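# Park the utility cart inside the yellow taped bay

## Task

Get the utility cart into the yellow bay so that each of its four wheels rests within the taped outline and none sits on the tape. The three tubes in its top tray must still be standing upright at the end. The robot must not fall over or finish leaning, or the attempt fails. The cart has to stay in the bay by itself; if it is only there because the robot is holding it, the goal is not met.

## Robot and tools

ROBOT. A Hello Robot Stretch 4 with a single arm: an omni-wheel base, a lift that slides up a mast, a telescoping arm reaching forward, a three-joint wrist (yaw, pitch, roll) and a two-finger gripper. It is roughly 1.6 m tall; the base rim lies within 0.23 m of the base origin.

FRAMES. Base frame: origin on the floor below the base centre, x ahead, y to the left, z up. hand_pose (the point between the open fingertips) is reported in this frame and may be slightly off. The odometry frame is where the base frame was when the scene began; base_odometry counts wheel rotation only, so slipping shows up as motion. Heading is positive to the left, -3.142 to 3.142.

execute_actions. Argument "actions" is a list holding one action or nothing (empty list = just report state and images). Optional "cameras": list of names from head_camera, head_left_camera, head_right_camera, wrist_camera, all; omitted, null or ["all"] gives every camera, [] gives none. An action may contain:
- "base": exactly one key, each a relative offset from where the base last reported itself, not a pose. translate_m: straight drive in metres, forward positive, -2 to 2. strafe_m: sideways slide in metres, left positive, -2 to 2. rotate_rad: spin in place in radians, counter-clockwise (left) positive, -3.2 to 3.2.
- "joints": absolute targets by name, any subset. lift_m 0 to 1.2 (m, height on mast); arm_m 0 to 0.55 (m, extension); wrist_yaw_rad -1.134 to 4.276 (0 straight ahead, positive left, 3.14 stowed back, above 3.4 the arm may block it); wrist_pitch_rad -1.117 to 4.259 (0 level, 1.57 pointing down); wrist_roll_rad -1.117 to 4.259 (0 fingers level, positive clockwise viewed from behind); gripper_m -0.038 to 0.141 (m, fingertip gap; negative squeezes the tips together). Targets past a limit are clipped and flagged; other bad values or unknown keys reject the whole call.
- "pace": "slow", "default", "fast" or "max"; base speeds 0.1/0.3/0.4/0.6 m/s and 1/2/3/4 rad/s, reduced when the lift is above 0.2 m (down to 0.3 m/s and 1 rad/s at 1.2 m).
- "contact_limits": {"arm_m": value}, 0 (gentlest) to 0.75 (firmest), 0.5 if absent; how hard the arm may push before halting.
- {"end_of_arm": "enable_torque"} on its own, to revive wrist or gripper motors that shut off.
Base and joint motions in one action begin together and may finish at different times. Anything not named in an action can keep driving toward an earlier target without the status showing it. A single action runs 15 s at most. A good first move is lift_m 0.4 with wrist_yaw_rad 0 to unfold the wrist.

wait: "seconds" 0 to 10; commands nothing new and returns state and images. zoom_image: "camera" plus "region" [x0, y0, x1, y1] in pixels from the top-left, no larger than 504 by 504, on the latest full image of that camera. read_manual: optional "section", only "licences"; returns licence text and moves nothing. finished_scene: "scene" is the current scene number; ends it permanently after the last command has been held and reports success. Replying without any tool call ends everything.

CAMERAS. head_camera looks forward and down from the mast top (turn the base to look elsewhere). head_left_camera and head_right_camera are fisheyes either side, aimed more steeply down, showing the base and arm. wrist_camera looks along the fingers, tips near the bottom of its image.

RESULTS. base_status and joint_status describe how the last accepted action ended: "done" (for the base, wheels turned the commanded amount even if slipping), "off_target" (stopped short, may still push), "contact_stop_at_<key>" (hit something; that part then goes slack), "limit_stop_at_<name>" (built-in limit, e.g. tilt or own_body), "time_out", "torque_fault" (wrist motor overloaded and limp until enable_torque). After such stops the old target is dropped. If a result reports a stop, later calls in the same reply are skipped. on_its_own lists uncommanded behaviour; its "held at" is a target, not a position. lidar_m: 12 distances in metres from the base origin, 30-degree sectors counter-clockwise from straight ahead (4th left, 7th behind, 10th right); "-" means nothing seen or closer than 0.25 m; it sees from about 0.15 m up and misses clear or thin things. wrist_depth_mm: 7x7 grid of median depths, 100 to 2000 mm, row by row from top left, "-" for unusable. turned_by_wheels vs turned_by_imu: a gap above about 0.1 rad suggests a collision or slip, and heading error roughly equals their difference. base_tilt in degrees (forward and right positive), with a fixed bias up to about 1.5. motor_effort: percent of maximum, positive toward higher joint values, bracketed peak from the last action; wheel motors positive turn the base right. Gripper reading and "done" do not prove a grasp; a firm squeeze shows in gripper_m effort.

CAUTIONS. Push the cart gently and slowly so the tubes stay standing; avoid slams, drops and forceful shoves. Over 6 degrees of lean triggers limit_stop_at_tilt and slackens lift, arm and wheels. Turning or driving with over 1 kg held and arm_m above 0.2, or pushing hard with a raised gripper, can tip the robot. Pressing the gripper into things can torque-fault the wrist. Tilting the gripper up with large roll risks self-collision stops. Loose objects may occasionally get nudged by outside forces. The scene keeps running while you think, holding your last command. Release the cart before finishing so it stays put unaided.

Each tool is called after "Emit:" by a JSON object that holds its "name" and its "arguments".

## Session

Emit:
{"name": "execute_actions", "arguments": {"actions": []}}

Scene clock: 0.00 s.
base_odometry: x=+0.000 y=+0.000 heading=+0.000 (m, m, rad; odometry frame)
turned_by_wheels: +0.000 (rad since the last result)
turned_by_imu: +0.000 (rad since the last result)
base_tilt: forward=+0.4 right=+0.8 (deg)
lidar_m: 1.98 1.75 1.66 1.72 0.70 0.65 0.67 0.92 2.06 2.15 0.93 0.75
base_status: not commanded
joint_positions: lift_m=+0.211 arm_m=+0.002 wrist_yaw_rad=+3.196 wrist_pitch_rad=-0.008 wrist_roll_rad=-0.007 gripper_m=+0.057
joint_status: not commanded
motor_effort: lift_m=+19 arm_m=-1 wrist_yaw_rad=-1 wrist_pitch_rad=-7 wrist_roll_rad=+1 gripper_m=-3 wheel_0=+0 wheel_1=+0 wheel_2=+0 (%)
hand_pose: x=-0.1195 y=+0.0717 z=+0.3917 quat_wxyz=(-0.027, +0.004, -0.004, +1.000) (m; base frame)
wrist_depth_mm: - 138 138 1008 991 946 878 / - - 136 1366 1430 1336 1229 / - 111 136 1708 1576 1397 1229 / 138 134 160 1708 1537 1366 1229 / 212 - - 1756 1537 1366 1229 / 221 1499 198 1499 1430 1336 1229 / 224 904 1025 155 960 1138 1160
pictures: head_camera, head_left_camera, head_right_camera, wrist_camera
Images, in order (width x height): head_camera 420x560, head_left_camera 420x672, head_right_camera 420x672, wrist_camera 616x392.

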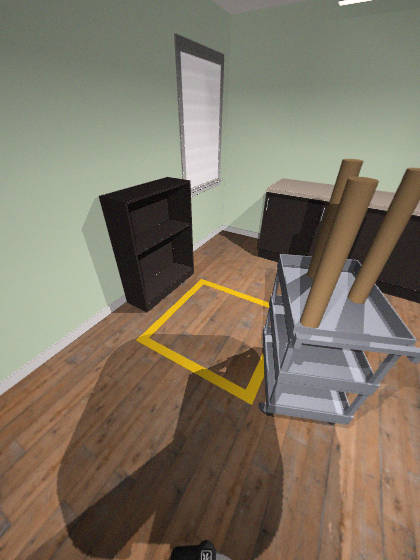

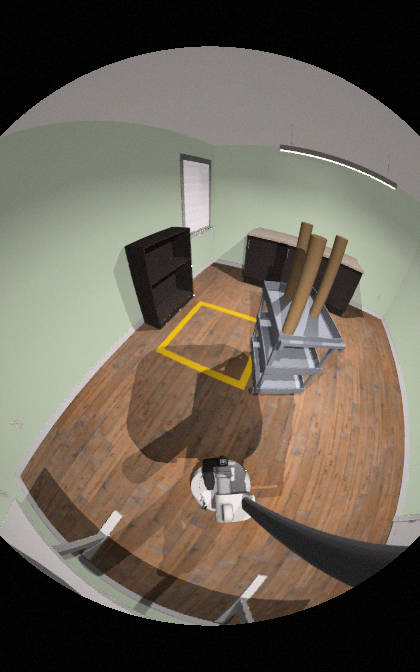

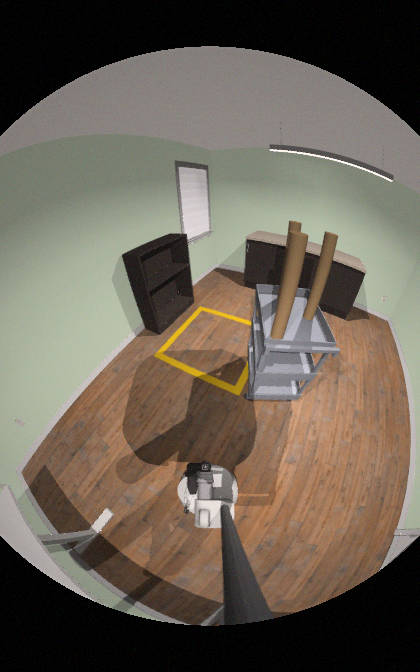

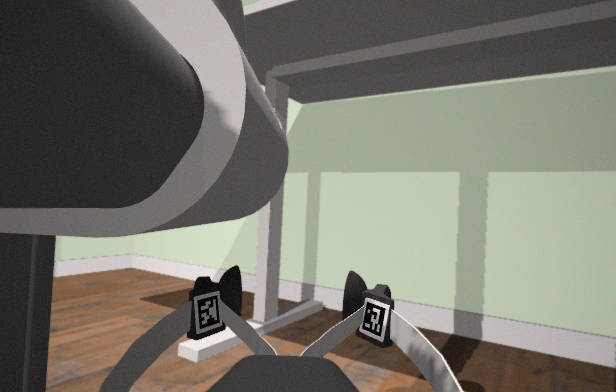

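Emit:
{"name": "execute_actions", "arguments": {"actions": [{"base":{"rotate_rad":-0.18},"joints":{"lift_m":0.675}}], "cameras": []}}

Emit:
{"name": "execute_actions", "arguments": {"actions": [{"base":{"strafe_m":-0.4},"joints":{"wrist_yaw_rad":0,"wrist_roll_rad":1.57,"gripper_m":0.11}}], "cameras": ["head_camera","wrist_camera"]}}

Scene clock: 10.53 s.
base_odometry: x=+0.000 y=+0.000 heading=-0.180 (m, m, rad; odometry frame)
turned_by_wheels: -0.180 (rad since the last result)
turned_by_imu: -0.175 (rad since the last result)
base_tilt: forward=+0.5 right=+0.7 (deg)
lidar_m: 0.79 1.80 1.65 1.66 0.73 0.65 0.66 0.80 2.06 2.07 2.50 0.76
base_status: done
joint_positions: lift_m=+0.675 arm_m=+0.002 wrist_yaw_rad=+3.196 wrist_pitch_rad=-0.008 wrist_roll_rad=-0.007 gripper_m=+0.057
joint_status: all done
motor_effort: lift_m=+21(20) arm_m=-1(1) wrist_yaw_rad=+3(3) wrist_pitch_rad=-7(6) wrist_roll_rad=+1(1) gripper_m=-2(0) wheel_0=+1(5) wheel_1=+1(7) wheel_2=+2(6) (%)
hand_pose: x=-0.1195 y=+0.0717 z=+0.8553 quat_wxyz=(-0.027, +0.004, -0.004, +1.000) (m; base frame)
wrist_depth_mm: - 138 138 1661 1537 1397 1281 / - - 136 1618 1499 1366 1308 / - 111 135 1618 1537 1366 1308 / 138 133 160 1576 1042 960 891 / 213 1983 1756 1618 1537 1336 1281 / 220 1983 198 1618 1430 1366 1255 / 224 1808 1366 154 1464 1336 1255
pictures: none
No camera images: the call's "cameras" was empty. Leave "cameras" out to get every camera's image.

Scene clock: 13.20 s.
base_odometry: x=-0.071 y=-0.394 heading=-0.180 (m, m, rad; odometry frame)
turned_by_wheels: +0.000 (rad since the last result)
turned_by_imu: +0.000 (rad since the last result)
base_tilt: forward=+0.5 right=+0.8 (deg)
lidar_m: 0.73 0.76 2.05 2.06 0.90 0.79 0.78 1.85 1.69 1.71 2.03 0.78
base_status: done
joint_positions: lift_m=+0.675 arm_m=+0.002 wrist_yaw_rad=+0.000 wrist_pitch_rad=-0.008 wrist_roll_rad=+1.570 gripper_m=+0.110
joint_status: all done
motor_effort: lift_m=+21(21) arm_m=-1(1) wrist_yaw_rad=+0(8) wrist_pitch_rad=-8(7) wrist_roll_rad=+2(5) gripper_m=+1(4) wheel_0=-1(9) wheel_1=+0(8) wheel_2=+0(0) (%)
hand_pose: x=+0.4618 y=-0.0873 z=+0.8553 quat_wxyz=(+0.707, +0.707, -0.003, +0.003) (m; base frame)
wrist_depth_mm: - - - - - 1756 1205 / - - - - - 1756 1229 / - - - 591 - 1576 1098 / 1808 866 878 585 1205 768 878 / - 1042 - 574 1182 750 891 / - 634 647 574 206 750 891 / - 634 634 148 - 574 854
pictures: head_camera, wrist_camera
Images, in order (width x height): head_camera 420x560, wrist_camera 616x392.

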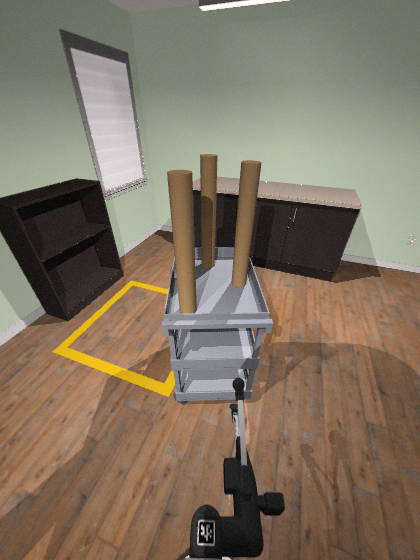

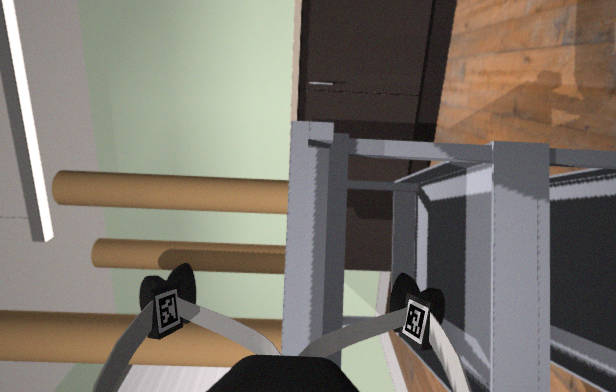

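Emit:
{"name": "execute_actions", "arguments": {"actions": [{"base":{"strafe_m":0.06}}], "cameras": []}}

Emit:
{"name": "execute_actions", "arguments": {"actions": [{"base":{"translate_m":0.29}}], "cameras": ["wrist_camera"]}}

Emit:
{"name": "execute_actions", "arguments": {"actions": [{"joints":{"gripper_m":-0.01}}], "cameras": ["wrist_camera","head_camera"]}}

Scene clock: 18.13 s.
base_odometry: x=-0.061 y=-0.334 heading=-0.180 (m, m, rad; odometry frame)
turned_by_wheels: +0.000 (rad since the last result)
turned_by_imu: +0.002 (rad since the last result)
base_tilt: forward=+0.4 right=+0.8 (deg)
lidar_m: 0.71 1.99 1.99 1.99 0.86 0.76 0.78 0.93 1.73 1.75 2.14 0.78
base_status: done
joint_positions: lift_m=+0.675 arm_m=+0.002 wrist_yaw_rad=+0.000 wrist_pitch_rad=-0.008 wrist_roll_rad=+1.570 gripper_m=+0.110
joint_status: not commanded
motor_effort: lift_m=+21(21) arm_m=-1(1) wrist_yaw_rad=+2(0) wrist_pitch_rad=-7(7) wrist_roll_rad=+0(0) gripper_m=+1(2) wheel_0=+0(8) wheel_1=-1(9) wheel_2=+0(2) (%)
hand_pose: x=+0.4618 y=-0.0873 z=+0.8553 quat_wxyz=(+0.707, +0.707, -0.003, +0.003) (m; base frame)
wrist_depth_mm: - - - - - 1756 1229 / - - - - - 1756 1182 / - - - 585 - 603 615 / - - - 580 1205 768 904 / - - - 580 1182 750 891 / 621 621 627 564 206 750 878 / - - - 148 569 574 591
pictures: none
No camera images: the call's "cameras" was empty. Leave "cameras" out to get every camera's image.

Scene clock: 20.57 s.
base_odometry: x=+0.225 y=-0.386 heading=-0.180 (m, m, rad; odometry frame)
turned_by_wheels: +0.000 (rad since the last result)
turned_by_imu: +0.002 (rad since the last result)
base_tilt: forward=+0.4 right=+0.8 (deg)
lidar_m: 0.43 0.45 1.79 1.90 1.18 1.05 1.04 2.06 1.84 1.85 2.24 0.48
base_status: done
joint_positions: lift_m=+0.675 arm_m=+0.002 wrist_yaw_rad=+0.000 wrist_pitch_rad=-0.008 wrist_roll_rad=+1.570 gripper_m=+0.110
joint_status: not commanded
motor_effort: lift_m=+21(21) arm_m=-1(1) wrist_yaw_rad=+1(1) wrist_pitch_rad=-7(7) wrist_roll_rad=+0(1) gripper_m=-4(3) wheel_0=+2(5) wheel_1=+1(6) wheel_2=+0(10) (%)
hand_pose: x=+0.4618 y=-0.0874 z=+0.8553 quat_wxyz=(+0.707, +0.707, -0.003, +0.003) (m; base frame)
wrist_depth_mm: - - - 291 298 306 309 / - - - 231 294 1708 504 / 564 569 574 287 291 759 535 / - - - 287 289 768 530 / 759 741 759 283 287 741 530 / - - - 278 205 750 521 / 349 347 357 148 281 654 517
pictures: wrist_camera
Images, in order (width x height): wrist_camera 616x392.

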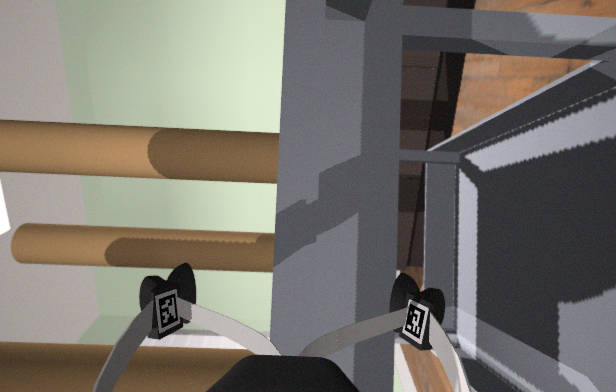

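Scene clock: 22.57 s.
base_odometry: x=+0.225 y=-0.386 heading=-0.180 (m, m, rad; odometry frame)
turned_by_wheels: +0.000 (rad since the last result)
turned_by_imu: +0.001 (rad since the last result)
base_tilt: forward=+0.5 right=+0.8 (deg)
lidar_m: 0.43 0.44 1.80 1.90 1.19 1.04 1.06 2.08 1.85 1.86 2.25 0.49
base_status: not commanded
joint_positions: lift_m=+0.675 arm_m=+0.002 wrist_yaw_rad=+0.002 wrist_pitch_rad=-0.008 wrist_roll_rad=+1.570 gripper_m=-0.009
joint_status: all done
motor_effort: lift_m=+21(21) arm_m=-1(1) wrist_yaw_rad=-3(4) wrist_pitch_rad=-7(7) wrist_roll_rad=+1(2) gripper_m=-20(18) wheel_0=+2(2) wheel_1=+1(1) wheel_2=+1(1) (%)
hand_pose: x=+0.4619 y=-0.0869 z=+0.8553 quat_wxyz=(+0.707, +0.707, -0.002, +0.003) (m; base frame)
wrist_depth_mm: - - - 287 289 297 300 / - - - 224 289 1756 500 / 554 564 564 221 285 768 539 / - - - 279 281 768 535 / 750 750 750 276 279 750 530 / - - 188 214 276 741 521 / 345 159 347 213 273 654 517
pictures: head_camera, wrist_camera
Images, in order (width x height): head_camera 420x560, wrist_camera 616x392.

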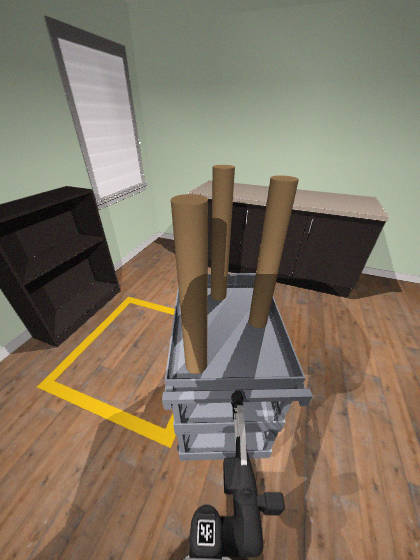

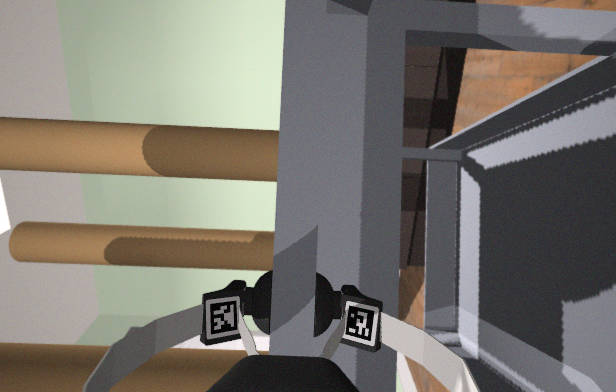

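Emit:
{"name": "execute_actions", "arguments": {"actions": [{"base":{"strafe_m":-0.22}}], "cameras": []}}

Emit:
{"name": "execute_actions", "arguments": {"actions": [{"base":{"rotate_rad":0.4},"pace":"slow"}], "cameras": []}}

Emit:
{"name": "execute_actions", "arguments": {"actions": [{"base":{"strafe_m":-0.47}}], "cameras": []}}

Emit:
{"name": "execute_actions", "arguments": {"actions": [{"base":{"rotate_rad":0.4},"pace":"slow"}], "cameras": []}}

Emit:
{"name": "execute_actions", "arguments": {"actions": [{"base":{"strafe_m":-0.47}}], "cameras": ["head_camera","head_right_camera"]}}

Scene clock: 28.97 s.
base_odometry: x=+0.185 y=-0.603 heading=-0.179 (m, m, rad; odometry frame)
turned_by_wheels: +0.000 (rad since the last result)
turned_by_imu: +0.002 (rad since the last result)
base_tilt: forward=+0.4 right=+0.7 (deg)
lidar_m: 0.38 0.39 1.95 2.11 1.27 1.11 1.13 1.82 1.62 1.65 1.98 0.48
base_status: done
joint_positions: lift_m=+0.675 arm_m=+0.002 wrist_yaw_rad=+0.003 wrist_pitch_rad=-0.008 wrist_roll_rad=+1.570 gripper_m=-0.009
joint_status: not commanded
motor_effort: lift_m=+21(21) arm_m=-1(1) wrist_yaw_rad=-5(22) wrist_pitch_rad=-7(7) wrist_roll_rad=+1(1) gripper_m=-21(19) wheel_0=+0(11) wheel_1=+2(8) wheel_2=+1(1) (%)
hand_pose: x=+0.4620 y=-0.0865 z=+0.8554 quat_wxyz=(+0.707, +0.707, -0.002, +0.004) (m; base frame)
wrist_depth_mm: - - - 312 1808 1808 1229 / - - - 342 364 368 1138 / - - - 324 1983 1756 480 / - - - 300 - 723 535 / 580 580 580 283 891 759 530 / - - 188 211 279 741 525 / 683 160 676 204 256 647 517
pictures: none
No camera images: the call's "cameras" was empty. Leave "cameras" out to get every camera's image.

Scene clock: 30.50 s.
base_odometry: x=+0.185 y=-0.603 heading=+0.220 (m, m, rad; odometry frame)
turned_by_wheels: +0.399 (rad since the last result)
turned_by_imu: +0.393 (rad since the last result)
base_tilt: forward=+0.5 right=+0.8 (deg)
lidar_m: 0.47 1.94 2.09 1.35 1.12 1.10 1.95 1.64 1.64 1.86 2.21 0.45
base_status: done
joint_positions: lift_m=+0.675 arm_m=+0.002 wrist_yaw_rad=-0.003 wrist_pitch_rad=-0.008 wrist_roll_rad=+1.570 gripper_m=-0.009
joint_status: not commanded
motor_effort: lift_m=+21(21) arm_m=-1(1) wrist_yaw_rad=+12(47) wrist_pitch_rad=-6(6) wrist_roll_rad=+2(1) gripper_m=-18(16) wheel_0=-3(9) wheel_1=-2(6) wheel_2=-4(13) (%)
hand_pose: x=+0.4615 y=-0.0884 z=+0.8554 quat_wxyz=(+0.707, +0.707, -0.004, +0.002) (m; base frame)
wrist_depth_mm: - - - 179 233 1618 525 / 517 512 512 185 242 788 544 / 723 750 - 193 252 778 539 / - - - 200 263 750 535 / - - - 266 274 750 530 / 368 368 187 213 281 691 525 / 1921 159 366 220 294 1464 488
pictures: none
No camera images: the call's "cameras" was empty. Leave "cameras" out to get every camera's image.

Scene clock: 33.40 s.
base_odometry: x=+0.288 y=-1.061 heading=+0.220 (m, m, rad; odometry frame)
turned_by_wheels: +0.000 (rad since the last result)
turned_by_imu: +0.003 (rad since the last result)
base_tilt: forward=+0.5 right=+0.8 (deg)
lidar_m: 0.37 0.37 2.45 1.72 1.45 1.45 1.52 1.30 1.29 1.45 1.89 0.50
base_status: done
joint_positions: lift_m=+0.675 arm_m=+0.002 wrist_yaw_rad=+0.004 wrist_pitch_rad=-0.008 wrist_roll_rad=+1.570 gripper_m=-0.009
joint_status: not commanded
motor_effort: lift_m=+21(21) arm_m=-1(1) wrist_yaw_rad=-9(24) wrist_pitch_rad=-6(6) wrist_roll_rad=+1(1) gripper_m=-21(16) wheel_0=+0(13) wheel_1=-1(9) wheel_2=+0(3) (%)
hand_pose: x=+0.4621 y=-0.0862 z=+0.8554 quat_wxyz=(+0.707, +0.707, -0.001, +0.004) (m; base frame)
wrist_depth_mm: - - - 1537 1576 1618 1255 / - - - 345 1661 1537 1138 / - - - 329 377 1661 462 / - - - 303 - 1618 517 / 580 574 580 283 878 732 530 / - - 188 210 278 759 525 / 676 159 683 203 255 668 521
pictures: none
No camera images: the call's "cameras" was empty. Leave "cameras" out to get every camera's image.

Scene clock: 34.93 s.
base_odometry: x=+0.288 y=-1.061 heading=+0.620 (m, m, rad; odometry frame)
turned_by_wheels: +0.400 (rad since the last result)
turned_by_imu: +0.393 (rad since the last result)
base_tilt: forward=+0.4 right=+0.8 (deg)
lidar_m: 0.45 0.52 1.93 1.47 1.44 1.72 1.32 1.29 1.36 2.00 1.86 0.44
base_status: done
joint_positions: lift_m=+0.675 arm_m=+0.002 wrist_yaw_rad=-0.003 wrist_pitch_rad=-0.008 wrist_roll_rad=+1.570 gripper_m=-0.009
joint_status: not commanded
motor_effort: lift_m=+21(21) arm_m=-1(1) wrist_yaw_rad=+11(49) wrist_pitch_rad=-6(6) wrist_roll_rad=+1(2) gripper_m=-18(20) wheel_0=-3(10) wheel_1=-1(6) wheel_2=-2(13) (%)
hand_pose: x=+0.4615 y=-0.0883 z=+0.8554 quat_wxyz=(+0.707, +0.707, -0.004, +0.002) (m; base frame)
wrist_depth_mm: - - - 184 238 1808 535 / 512 512 508 190 247 759 544 / - - - 196 255 778 539 / - - - 202 265 768 530 / - - - 267 276 750 525 / 370 377 188 213 281 676 525 / 362 159 364 219 291 1397 500
pictures: none
No camera images: the call's "cameras" was empty. Leave "cameras" out to get every camera's image.

Scene clock: 37.83 s.
base_odometry: x=+0.561 y=-1.444 heading=+0.620 (m, m, rad; odometry frame)
turned_by_wheels: +0.000 (rad since the last result)
turned_by_imu: +0.004 (rad since the last result)
base_tilt: forward=+0.5 right=+0.6 (deg)
lidar_m: 0.38 0.36 2.47 1.89 1.87 1.45 1.11 1.08 1.16 1.68 1.45 0.49
base_status: done
joint_positions: lift_m=+0.675 arm_m=+0.002 wrist_yaw_rad=+0.005 wrist_pitch_rad=-0.008 wrist_roll_rad=+1.570 gripper_m=-0.009
joint_status: not commanded
motor_effort: lift_m=+21(20) arm_m=-1(1) wrist_yaw_rad=-12(24) wrist_pitch_rad=-7(6) wrist_roll_rad=+1(1) gripper_m=-20(21) wheel_0=+1(14) wheel_1=+2(8) wheel_2=+2(3) (%)
hand_pose: x=+0.4622 y=-0.0861 z=+0.8554 quat_wxyz=(+0.707, +0.707, -0.001, +0.004) (m; base frame)
wrist_depth_mm: - - - 1464 1537 1576 1255 / - - - 343 1708 1661 1182 / - - - 336 375 1499 455 / - - - 307 - 1708 521 / 580 585 585 285 891 741 530 / - - 187 210 279 741 517 / 661 159 683 203 254 647 517
pictures: head_camera, head_right_camera
Images, in order (width x height): head_camera 420x560, head_right_camera 420x672.

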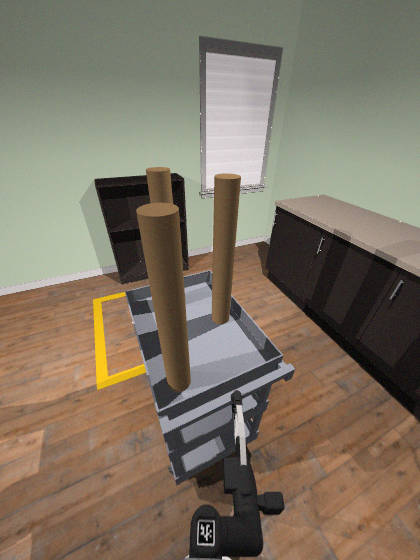

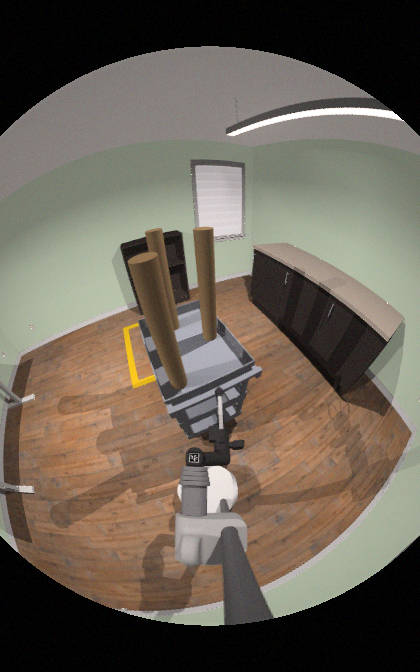

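Emit:
{"name": "execute_actions", "arguments": {"actions": [{"base":{"rotate_rad":0.42},"pace":"slow"}], "cameras": []}}

Emit:
{"name": "execute_actions", "arguments": {"actions": [{"base":{"strafe_m":-0.3}}], "cameras": ["head_camera"]}}

Scene clock: 41.87 s.
base_odometry: x=+0.561 y=-1.444 heading=+1.039 (m, m, rad; odometry frame)
turned_by_wheels: +0.419 (rad since the last result)
turned_by_imu: +0.413 (rad since the last result)
base_tilt: forward=+0.4 right=+0.8 (deg)
lidar_m: 0.45 0.52 1.95 1.87 1.60 1.15 1.09 1.13 1.51 1.46 1.51 0.46
base_status: done
joint_positions: lift_m=+0.675 arm_m=+0.002 wrist_yaw_rad=-0.003 wrist_pitch_rad=-0.008 wrist_roll_rad=+1.570 gripper_m=-0.009
joint_status: not commanded
motor_effort: lift_m=+20(21) arm_m=-2(1) wrist_yaw_rad=+10(48) wrist_pitch_rad=-7(6) wrist_roll_rad=+1(1) gripper_m=-19(17) wheel_0=-3(10) wheel_1=-2(6) wheel_2=-4(13) (%)
hand_pose: x=+0.4615 y=-0.0882 z=+0.8554 quat_wxyz=(+0.707, +0.707, -0.004, +0.002) (m; base frame)
wrist_depth_mm: - - - 183 239 1756 530 / 517 512 512 189 247 788 544 / - - - 195 254 778 535 / - - - 203 264 768 530 / - - - 266 276 750 530 / 373 377 188 213 281 699 521 / 364 159 364 219 293 1366 500
pictures: none
No camera images: the call's "cameras" was empty. Leave "cameras" out to get every camera's image.

Scene clock: 44.20 s.
base_odometry: x=+0.820 y=-1.596 heading=+1.039 (m, m, rad; odometry frame)
turned_by_wheels: +0.000 (rad since the last result)
turned_by_imu: +0.002 (rad since the last result)
base_tilt: forward=+0.5 right=+0.7 (deg)
lidar_m: 0.41 0.42 2.28 2.18 1.59 1.14 1.07 1.12 1.50 1.15 1.18 0.48
base_status: done
joint_positions: lift_m=+0.675 arm_m=+0.002 wrist_yaw_rad=+0.003 wrist_pitch_rad=-0.008 wrist_roll_rad=+1.570 gripper_m=-0.009
joint_status: not commanded
motor_effort: lift_m=+20(21) arm_m=-1(1) wrist_yaw_rad=-7(22) wrist_pitch_rad=-6(7) wrist_roll_rad=+1(1) gripper_m=-18(19) wheel_0=+0(12) wheel_1=+1(8) wheel_2=+1(3) (%)
hand_pose: x=+0.4620 y=-0.0865 z=+0.8555 quat_wxyz=(+0.707, +0.707, -0.002, +0.004) (m; base frame)
wrist_depth_mm: - - - 278 322 1576 1205 / - - - 303 312 1537 430 / - - - 293 303 1618 517 / 569 580 574 286 293 768 530 / - - - 277 283 750 530 / - 732 188 213 277 732 525 / - 159 - 209 264 654 521
pictures: head_camera
Images, in order (width x height): head_camera 420x560.

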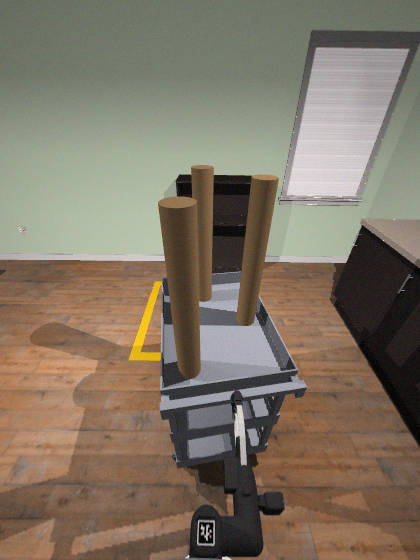

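Emit:
{"name": "execute_actions", "arguments": {"actions": [{"base":{"translate_m":0.3}}], "cameras": ["head_camera"]}}

Scene clock: 48.90 s.
base_odometry: x=+0.972 y=-1.337 heading=+1.040 (m, m, rad; odometry frame)
turned_by_wheels: +0.000 (rad since the last result)
turned_by_imu: +0.002 (rad since the last result)
base_tilt: forward=+0.4 right=+0.7 (deg)
lidar_m: 0.42 0.42 2.27 2.16 2.02 1.46 1.38 1.43 1.90 1.13 1.17 0.49
base_status: done
joint_positions: lift_m=+0.675 arm_m=+0.002 wrist_yaw_rad=+0.001 wrist_pitch_rad=-0.008 wrist_roll_rad=+1.570 gripper_m=-0.009
joint_status: not commanded
motor_effort: lift_m=+20(20) arm_m=-1(1) wrist_yaw_rad=-1(22) wrist_pitch_rad=-6(6) wrist_roll_rad=+1(1) gripper_m=-22(19) wheel_0=+3(7) wheel_1=+2(7) wheel_2=-1(16) (%)
hand_pose: x=+0.4618 y=-0.0871 z=+0.8554 quat_wxyz=(+0.707, +0.707, -0.002, +0.003) (m; base frame)
wrist_depth_mm: - - - 277 329 1661 1205 / - - - 247 324 1464 347 / - - - 296 304 1708 508 / 564 569 574 285 296 723 535 / - - - 277 285 750 530 / 723 723 188 211 274 750 521 / - 159 - 207 263 654 517
pictures: head_camera
Images, in order (width x height): head_camera 420x560.

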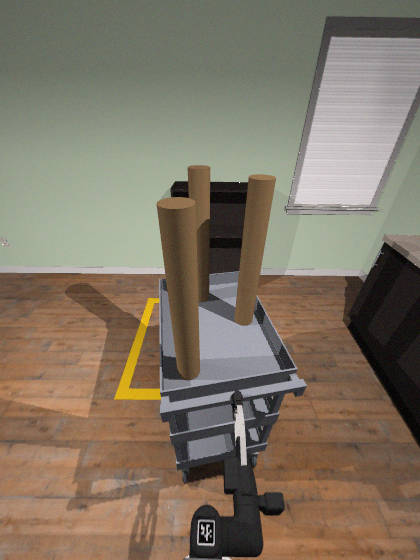

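Near the balance angle; continue.

Emit:
{"name": "execute_actions", "arguments": {"actions": [{"base":{"translate_m":0.35}}], "cameras": ["head_camera"]}}

Scene clock: 53.37 s.
base_odometry: x=+1.149 y=-1.036 heading=+1.040 (m, m, rad; odometry frame)
turned_by_wheels: +0.000 (rad since the last result)
turned_by_imu: +0.002 (rad since the last result)
base_tilt: forward=+0.5 right=+0.8 (deg)
lidar_m: 0.40 0.41 2.28 2.16 2.51 1.82 1.73 1.79 1.20 1.14 1.19 0.49
base_status: done
joint_positions: lift_m=+0.675 arm_m=+0.002 wrist_yaw_rad=+0.001 wrist_pitch_rad=-0.008 wrist_roll_rad=+1.570 gripper_m=-0.009
joint_status: not commanded
motor_effort: lift_m=+20(20) arm_m=-1(1) wrist_yaw_rad=-1(18) wrist_pitch_rad=-6(7) wrist_roll_rad=+2(1) gripper_m=-19(21) wheel_0=+1(8) wheel_1=+1(6) wheel_2=+1(15) (%)
hand_pose: x=+0.4619 y=-0.0871 z=+0.8554 quat_wxyz=(+0.707, +0.707, -0.002, +0.003) (m; base frame)
wrist_depth_mm: 1756 1808 1863 278 330 1708 1205 / 1756 1756 1863 247 324 349 347 / 1708 1863 1808 296 304 1537 504 / 574 574 574 286 294 723 535 / 1756 1708 1808 277 285 741 530 / 723 715 188 211 276 741 525 / 1756 160 1756 206 263 654 521
pictures: head_camera
Images, in order (width x height): head_camera 420x560.

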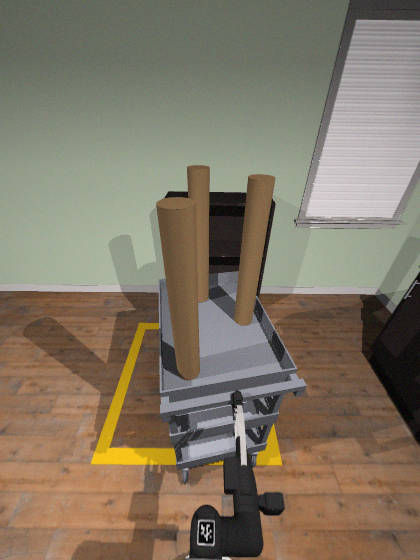

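Emit:
{"name": "execute_actions", "arguments": {"actions": [{"base":{"translate_m":0.24}}], "cameras": []}}

Emit:
{"name": "execute_actions", "arguments": {"actions": [{"base":{"strafe_m":0.17}}], "cameras": []}}

Emit:
{"name": "execute_actions", "arguments": {"actions": [{"joints":{"gripper_m":0.08}}], "cameras": []}}

Emit:
{"name": "execute_actions", "arguments": {"actions": [{"base":{"translate_m":-0.35},"pace":"fast"}]}}

Scene clock: 59.83 s.
base_odometry: x=+1.270 y=-0.829 heading=+1.040 (m, m, rad; odometry frame)
turned_by_wheels: +0.000 (rad since the last result)
turned_by_imu: +0.002 (rad since the last result)
base_tilt: forward=+0.4 right=+0.7 (deg)
lidar_m: 0.42 0.41 2.30 2.17 2.26 2.10 1.96 2.03 1.21 1.15 1.19 0.48
base_status: done
joint_positions: lift_m=+0.675 arm_m=+0.002 wrist_yaw_rad=+0.001 wrist_pitch_rad=-0.008 wrist_roll_rad=+1.570 gripper_m=-0.009
joint_status: not commanded
motor_effort: lift_m=+20(20) arm_m=-1(1) wrist_yaw_rad=+0(19) wrist_pitch_rad=-7(6) wrist_roll_rad=+1(1) gripper_m=-19(18) wheel_0=+2(7) wheel_1=+1(7) wheel_2=-2(14) (%)
hand_pose: x=+0.4618 y=-0.0871 z=+0.8555 quat_wxyz=(+0.707, +0.707, -0.003, +0.003) (m; base frame)
wrist_depth_mm: 1499 1618 1537 277 1576 1618 1205 / 1537 1576 1537 307 325 349 349 / 1537 1537 1576 297 304 1464 504 / 574 580 574 286 294 715 530 / 1537 1499 1576 277 285 750 530 / 715 715 188 211 276 741 525 / 1499 159 1537 207 262 654 512
pictures: none
No camera images: the call's "cameras" was empty. Leave "cameras" out to get every camera's image.

Scene clock: 61.67 s.
base_odometry: x=+1.124 y=-0.743 heading=+1.039 (m, m, rad; odometry frame)
turned_by_wheels: +0.000 (rad since the last result)
turned_by_imu: +0.000 (rad since the last result)
base_tilt: forward=+0.4 right=+0.7 (deg)
lidar_m: 0.44 0.47 2.11 2.00 2.08 2.09 1.97 2.04 1.37 1.32 1.38 0.46
base_status: done
joint_positions: lift_m=+0.675 arm_m=+0.002 wrist_yaw_rad=-0.002 wrist_pitch_rad=-0.008 wrist_roll_rad=+1.570 gripper_m=-0.009
joint_status: not commanded
motor_effort: lift_m=+20(20) arm_m=-1(1) wrist_yaw_rad=+7(28) wrist_pitch_rad=-6(6) wrist_roll_rad=+1(0) gripper_m=-18(21) wheel_0=-3(12) wheel_1=-1(8) wheel_2=-1(2) (%)
hand_pose: x=+0.4616 y=-0.0880 z=+0.8554 quat_wxyz=(+0.707, +0.707, -0.003, +0.002) (m; base frame)
wrist_depth_mm: 1576 1576 1618 208 268 297 293 / 1537 1537 1576 209 268 1430 512 / 554 554 549 211 272 788 535 / 1537 1499 1537 271 272 768 530 / 1537 1537 1430 272 276 750 530 / 1499 1537 187 213 277 741 525 / 345 159 347 214 277 621 517
pictures: none
No camera images: the call's "cameras" was empty. Leave "cameras" out to get every camera's image.

Scene clock: 63.33 s.
base_odometry: x=+1.124 y=-0.743 heading=+1.039 (m, m, rad; odometry frame)
turned_by_wheels: +0.000 (rad since the last result)
turned_by_imu: +0.001 (rad since the last result)
base_tilt: forward=+0.5 right=+0.7 (deg)
lidar_m: 0.44 0.48 2.11 2.00 2.09 2.09 1.98 2.03 1.38 1.31 1.37 0.46
base_status: not commanded
joint_positions: lift_m=+0.675 arm_m=+0.002 wrist_yaw_rad=+0.000 wrist_pitch_rad=-0.008 wrist_roll_rad=+1.570 gripper_m=+0.080
joint_status: all done
motor_effort: lift_m=+20(20) arm_m=-1(1) wrist_yaw_rad=+3(12) wrist_pitch_rad=-6(6) wrist_roll_rad=+1(1) gripper_m=-3(22) wheel_0=-3(3) wheel_1=-1(1) wheel_2=-1(1) (%)
hand_pose: x=+0.4617 y=-0.0875 z=+0.8555 quat_wxyz=(+0.707, +0.707, -0.003, +0.003) (m; base frame)
wrist_depth_mm: 1576 1576 1537 213 273 297 294 / 1537 1576 1537 213 274 1336 504 / 554 559 554 214 276 778 535 / 1499 1537 1537 277 278 759 539 / 1499 1576 1464 278 281 759 530 / 1537 1499 212 279 214 741 521 / 347 349 355 151 283 627 521
pictures: none
No camera images: the call's "cameras" was empty. Leave "cameras" out to get every camera's image.

Scene clock: 65.53 s.
base_odometry: x=+0.947 y=-1.044 heading=+1.039 (m, m, rad; odometry frame)
turned_by_wheels: +0.000 (rad since the last result)
turned_by_imu: +0.000 (rad since the last result)
base_tilt: forward=+0.4 right=+0.8 (deg)
lidar_m: 0.79 2.21 2.11 2.02 2.36 1.72 1.62 1.69 1.37 1.31 1.37 0.84
base_status: done
joint_positions: lift_m=+0.675 arm_m=+0.002 wrist_yaw_rad=+0.000 wrist_pitch_rad=-0.008 wrist_roll_rad=+1.570 gripper_m=+0.080
joint_status: not commanded
motor_effort: lift_m=+20(20) arm_m=-1(1) wrist_yaw_rad=+2(5) wrist_pitch_rad=-6(6) wrist_roll_rad=+2(1) gripper_m=-4(3) wheel_0=+1(8) wheel_1=-1(7) wheel_2=-1(12) (%)
hand_pose: x=+0.4617 y=-0.0875 z=+0.8554 quat_wxyz=(+0.707, +0.707, -0.003, +0.003) (m; base frame)
wrist_depth_mm: 1863 1921 1921 1921 1983 1756 1229 / 1983 1983 1983 1921 1983 1661 1229 / 1983 917 904 621 1229 627 759 / 1863 1863 1983 634 1229 640 976 / 1863 1921 1983 634 1255 647 976 / 1808 699 213 640 215 647 946 / 1808 1863 1863 150 1863 654 1060
pictures: head_camera, head_left_camera, head_right_camera, wrist_camera
Images, in order (width x height): head_camera 420x560, head_left_camera 420x672, head_right_camera 420x672, wrist_camera 616x392.

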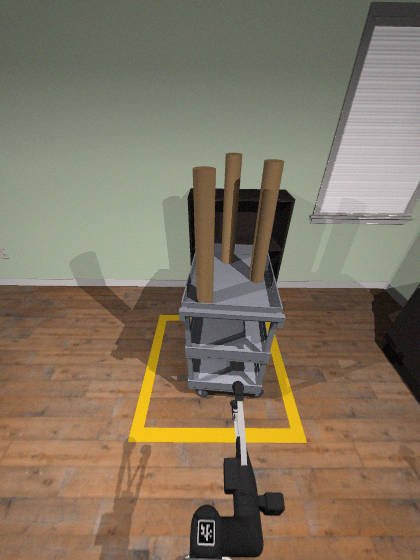

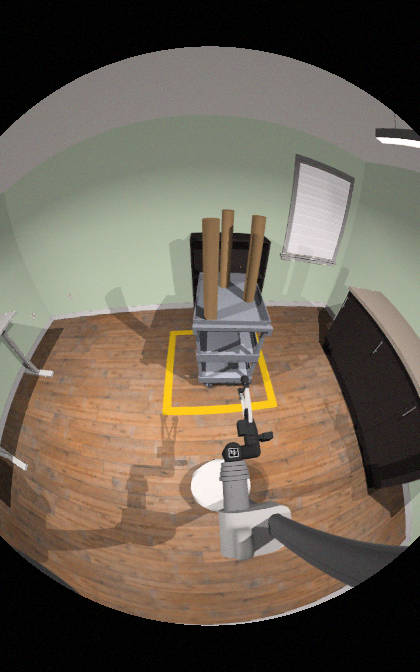

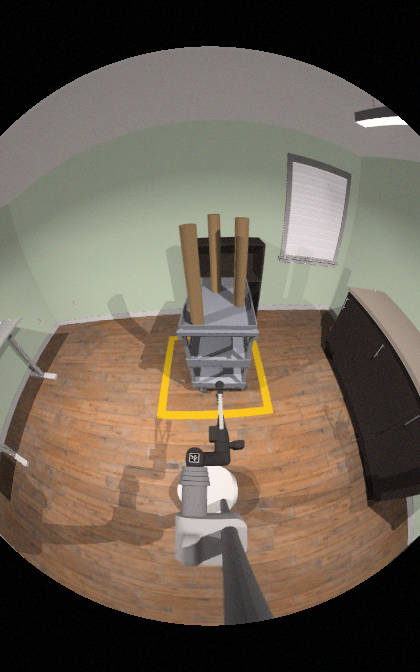

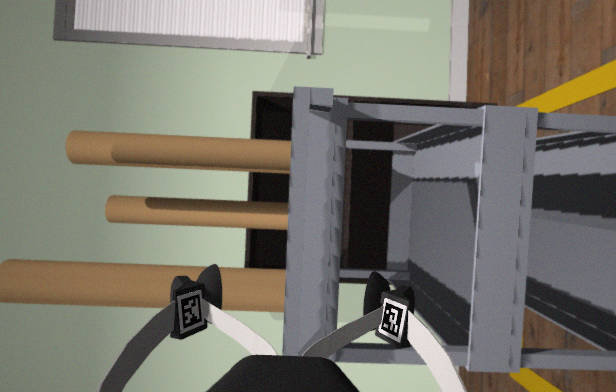

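Emit:
{"name": "finished_scene", "arguments": {"scene": 2}}

The scene is finished: the task was done.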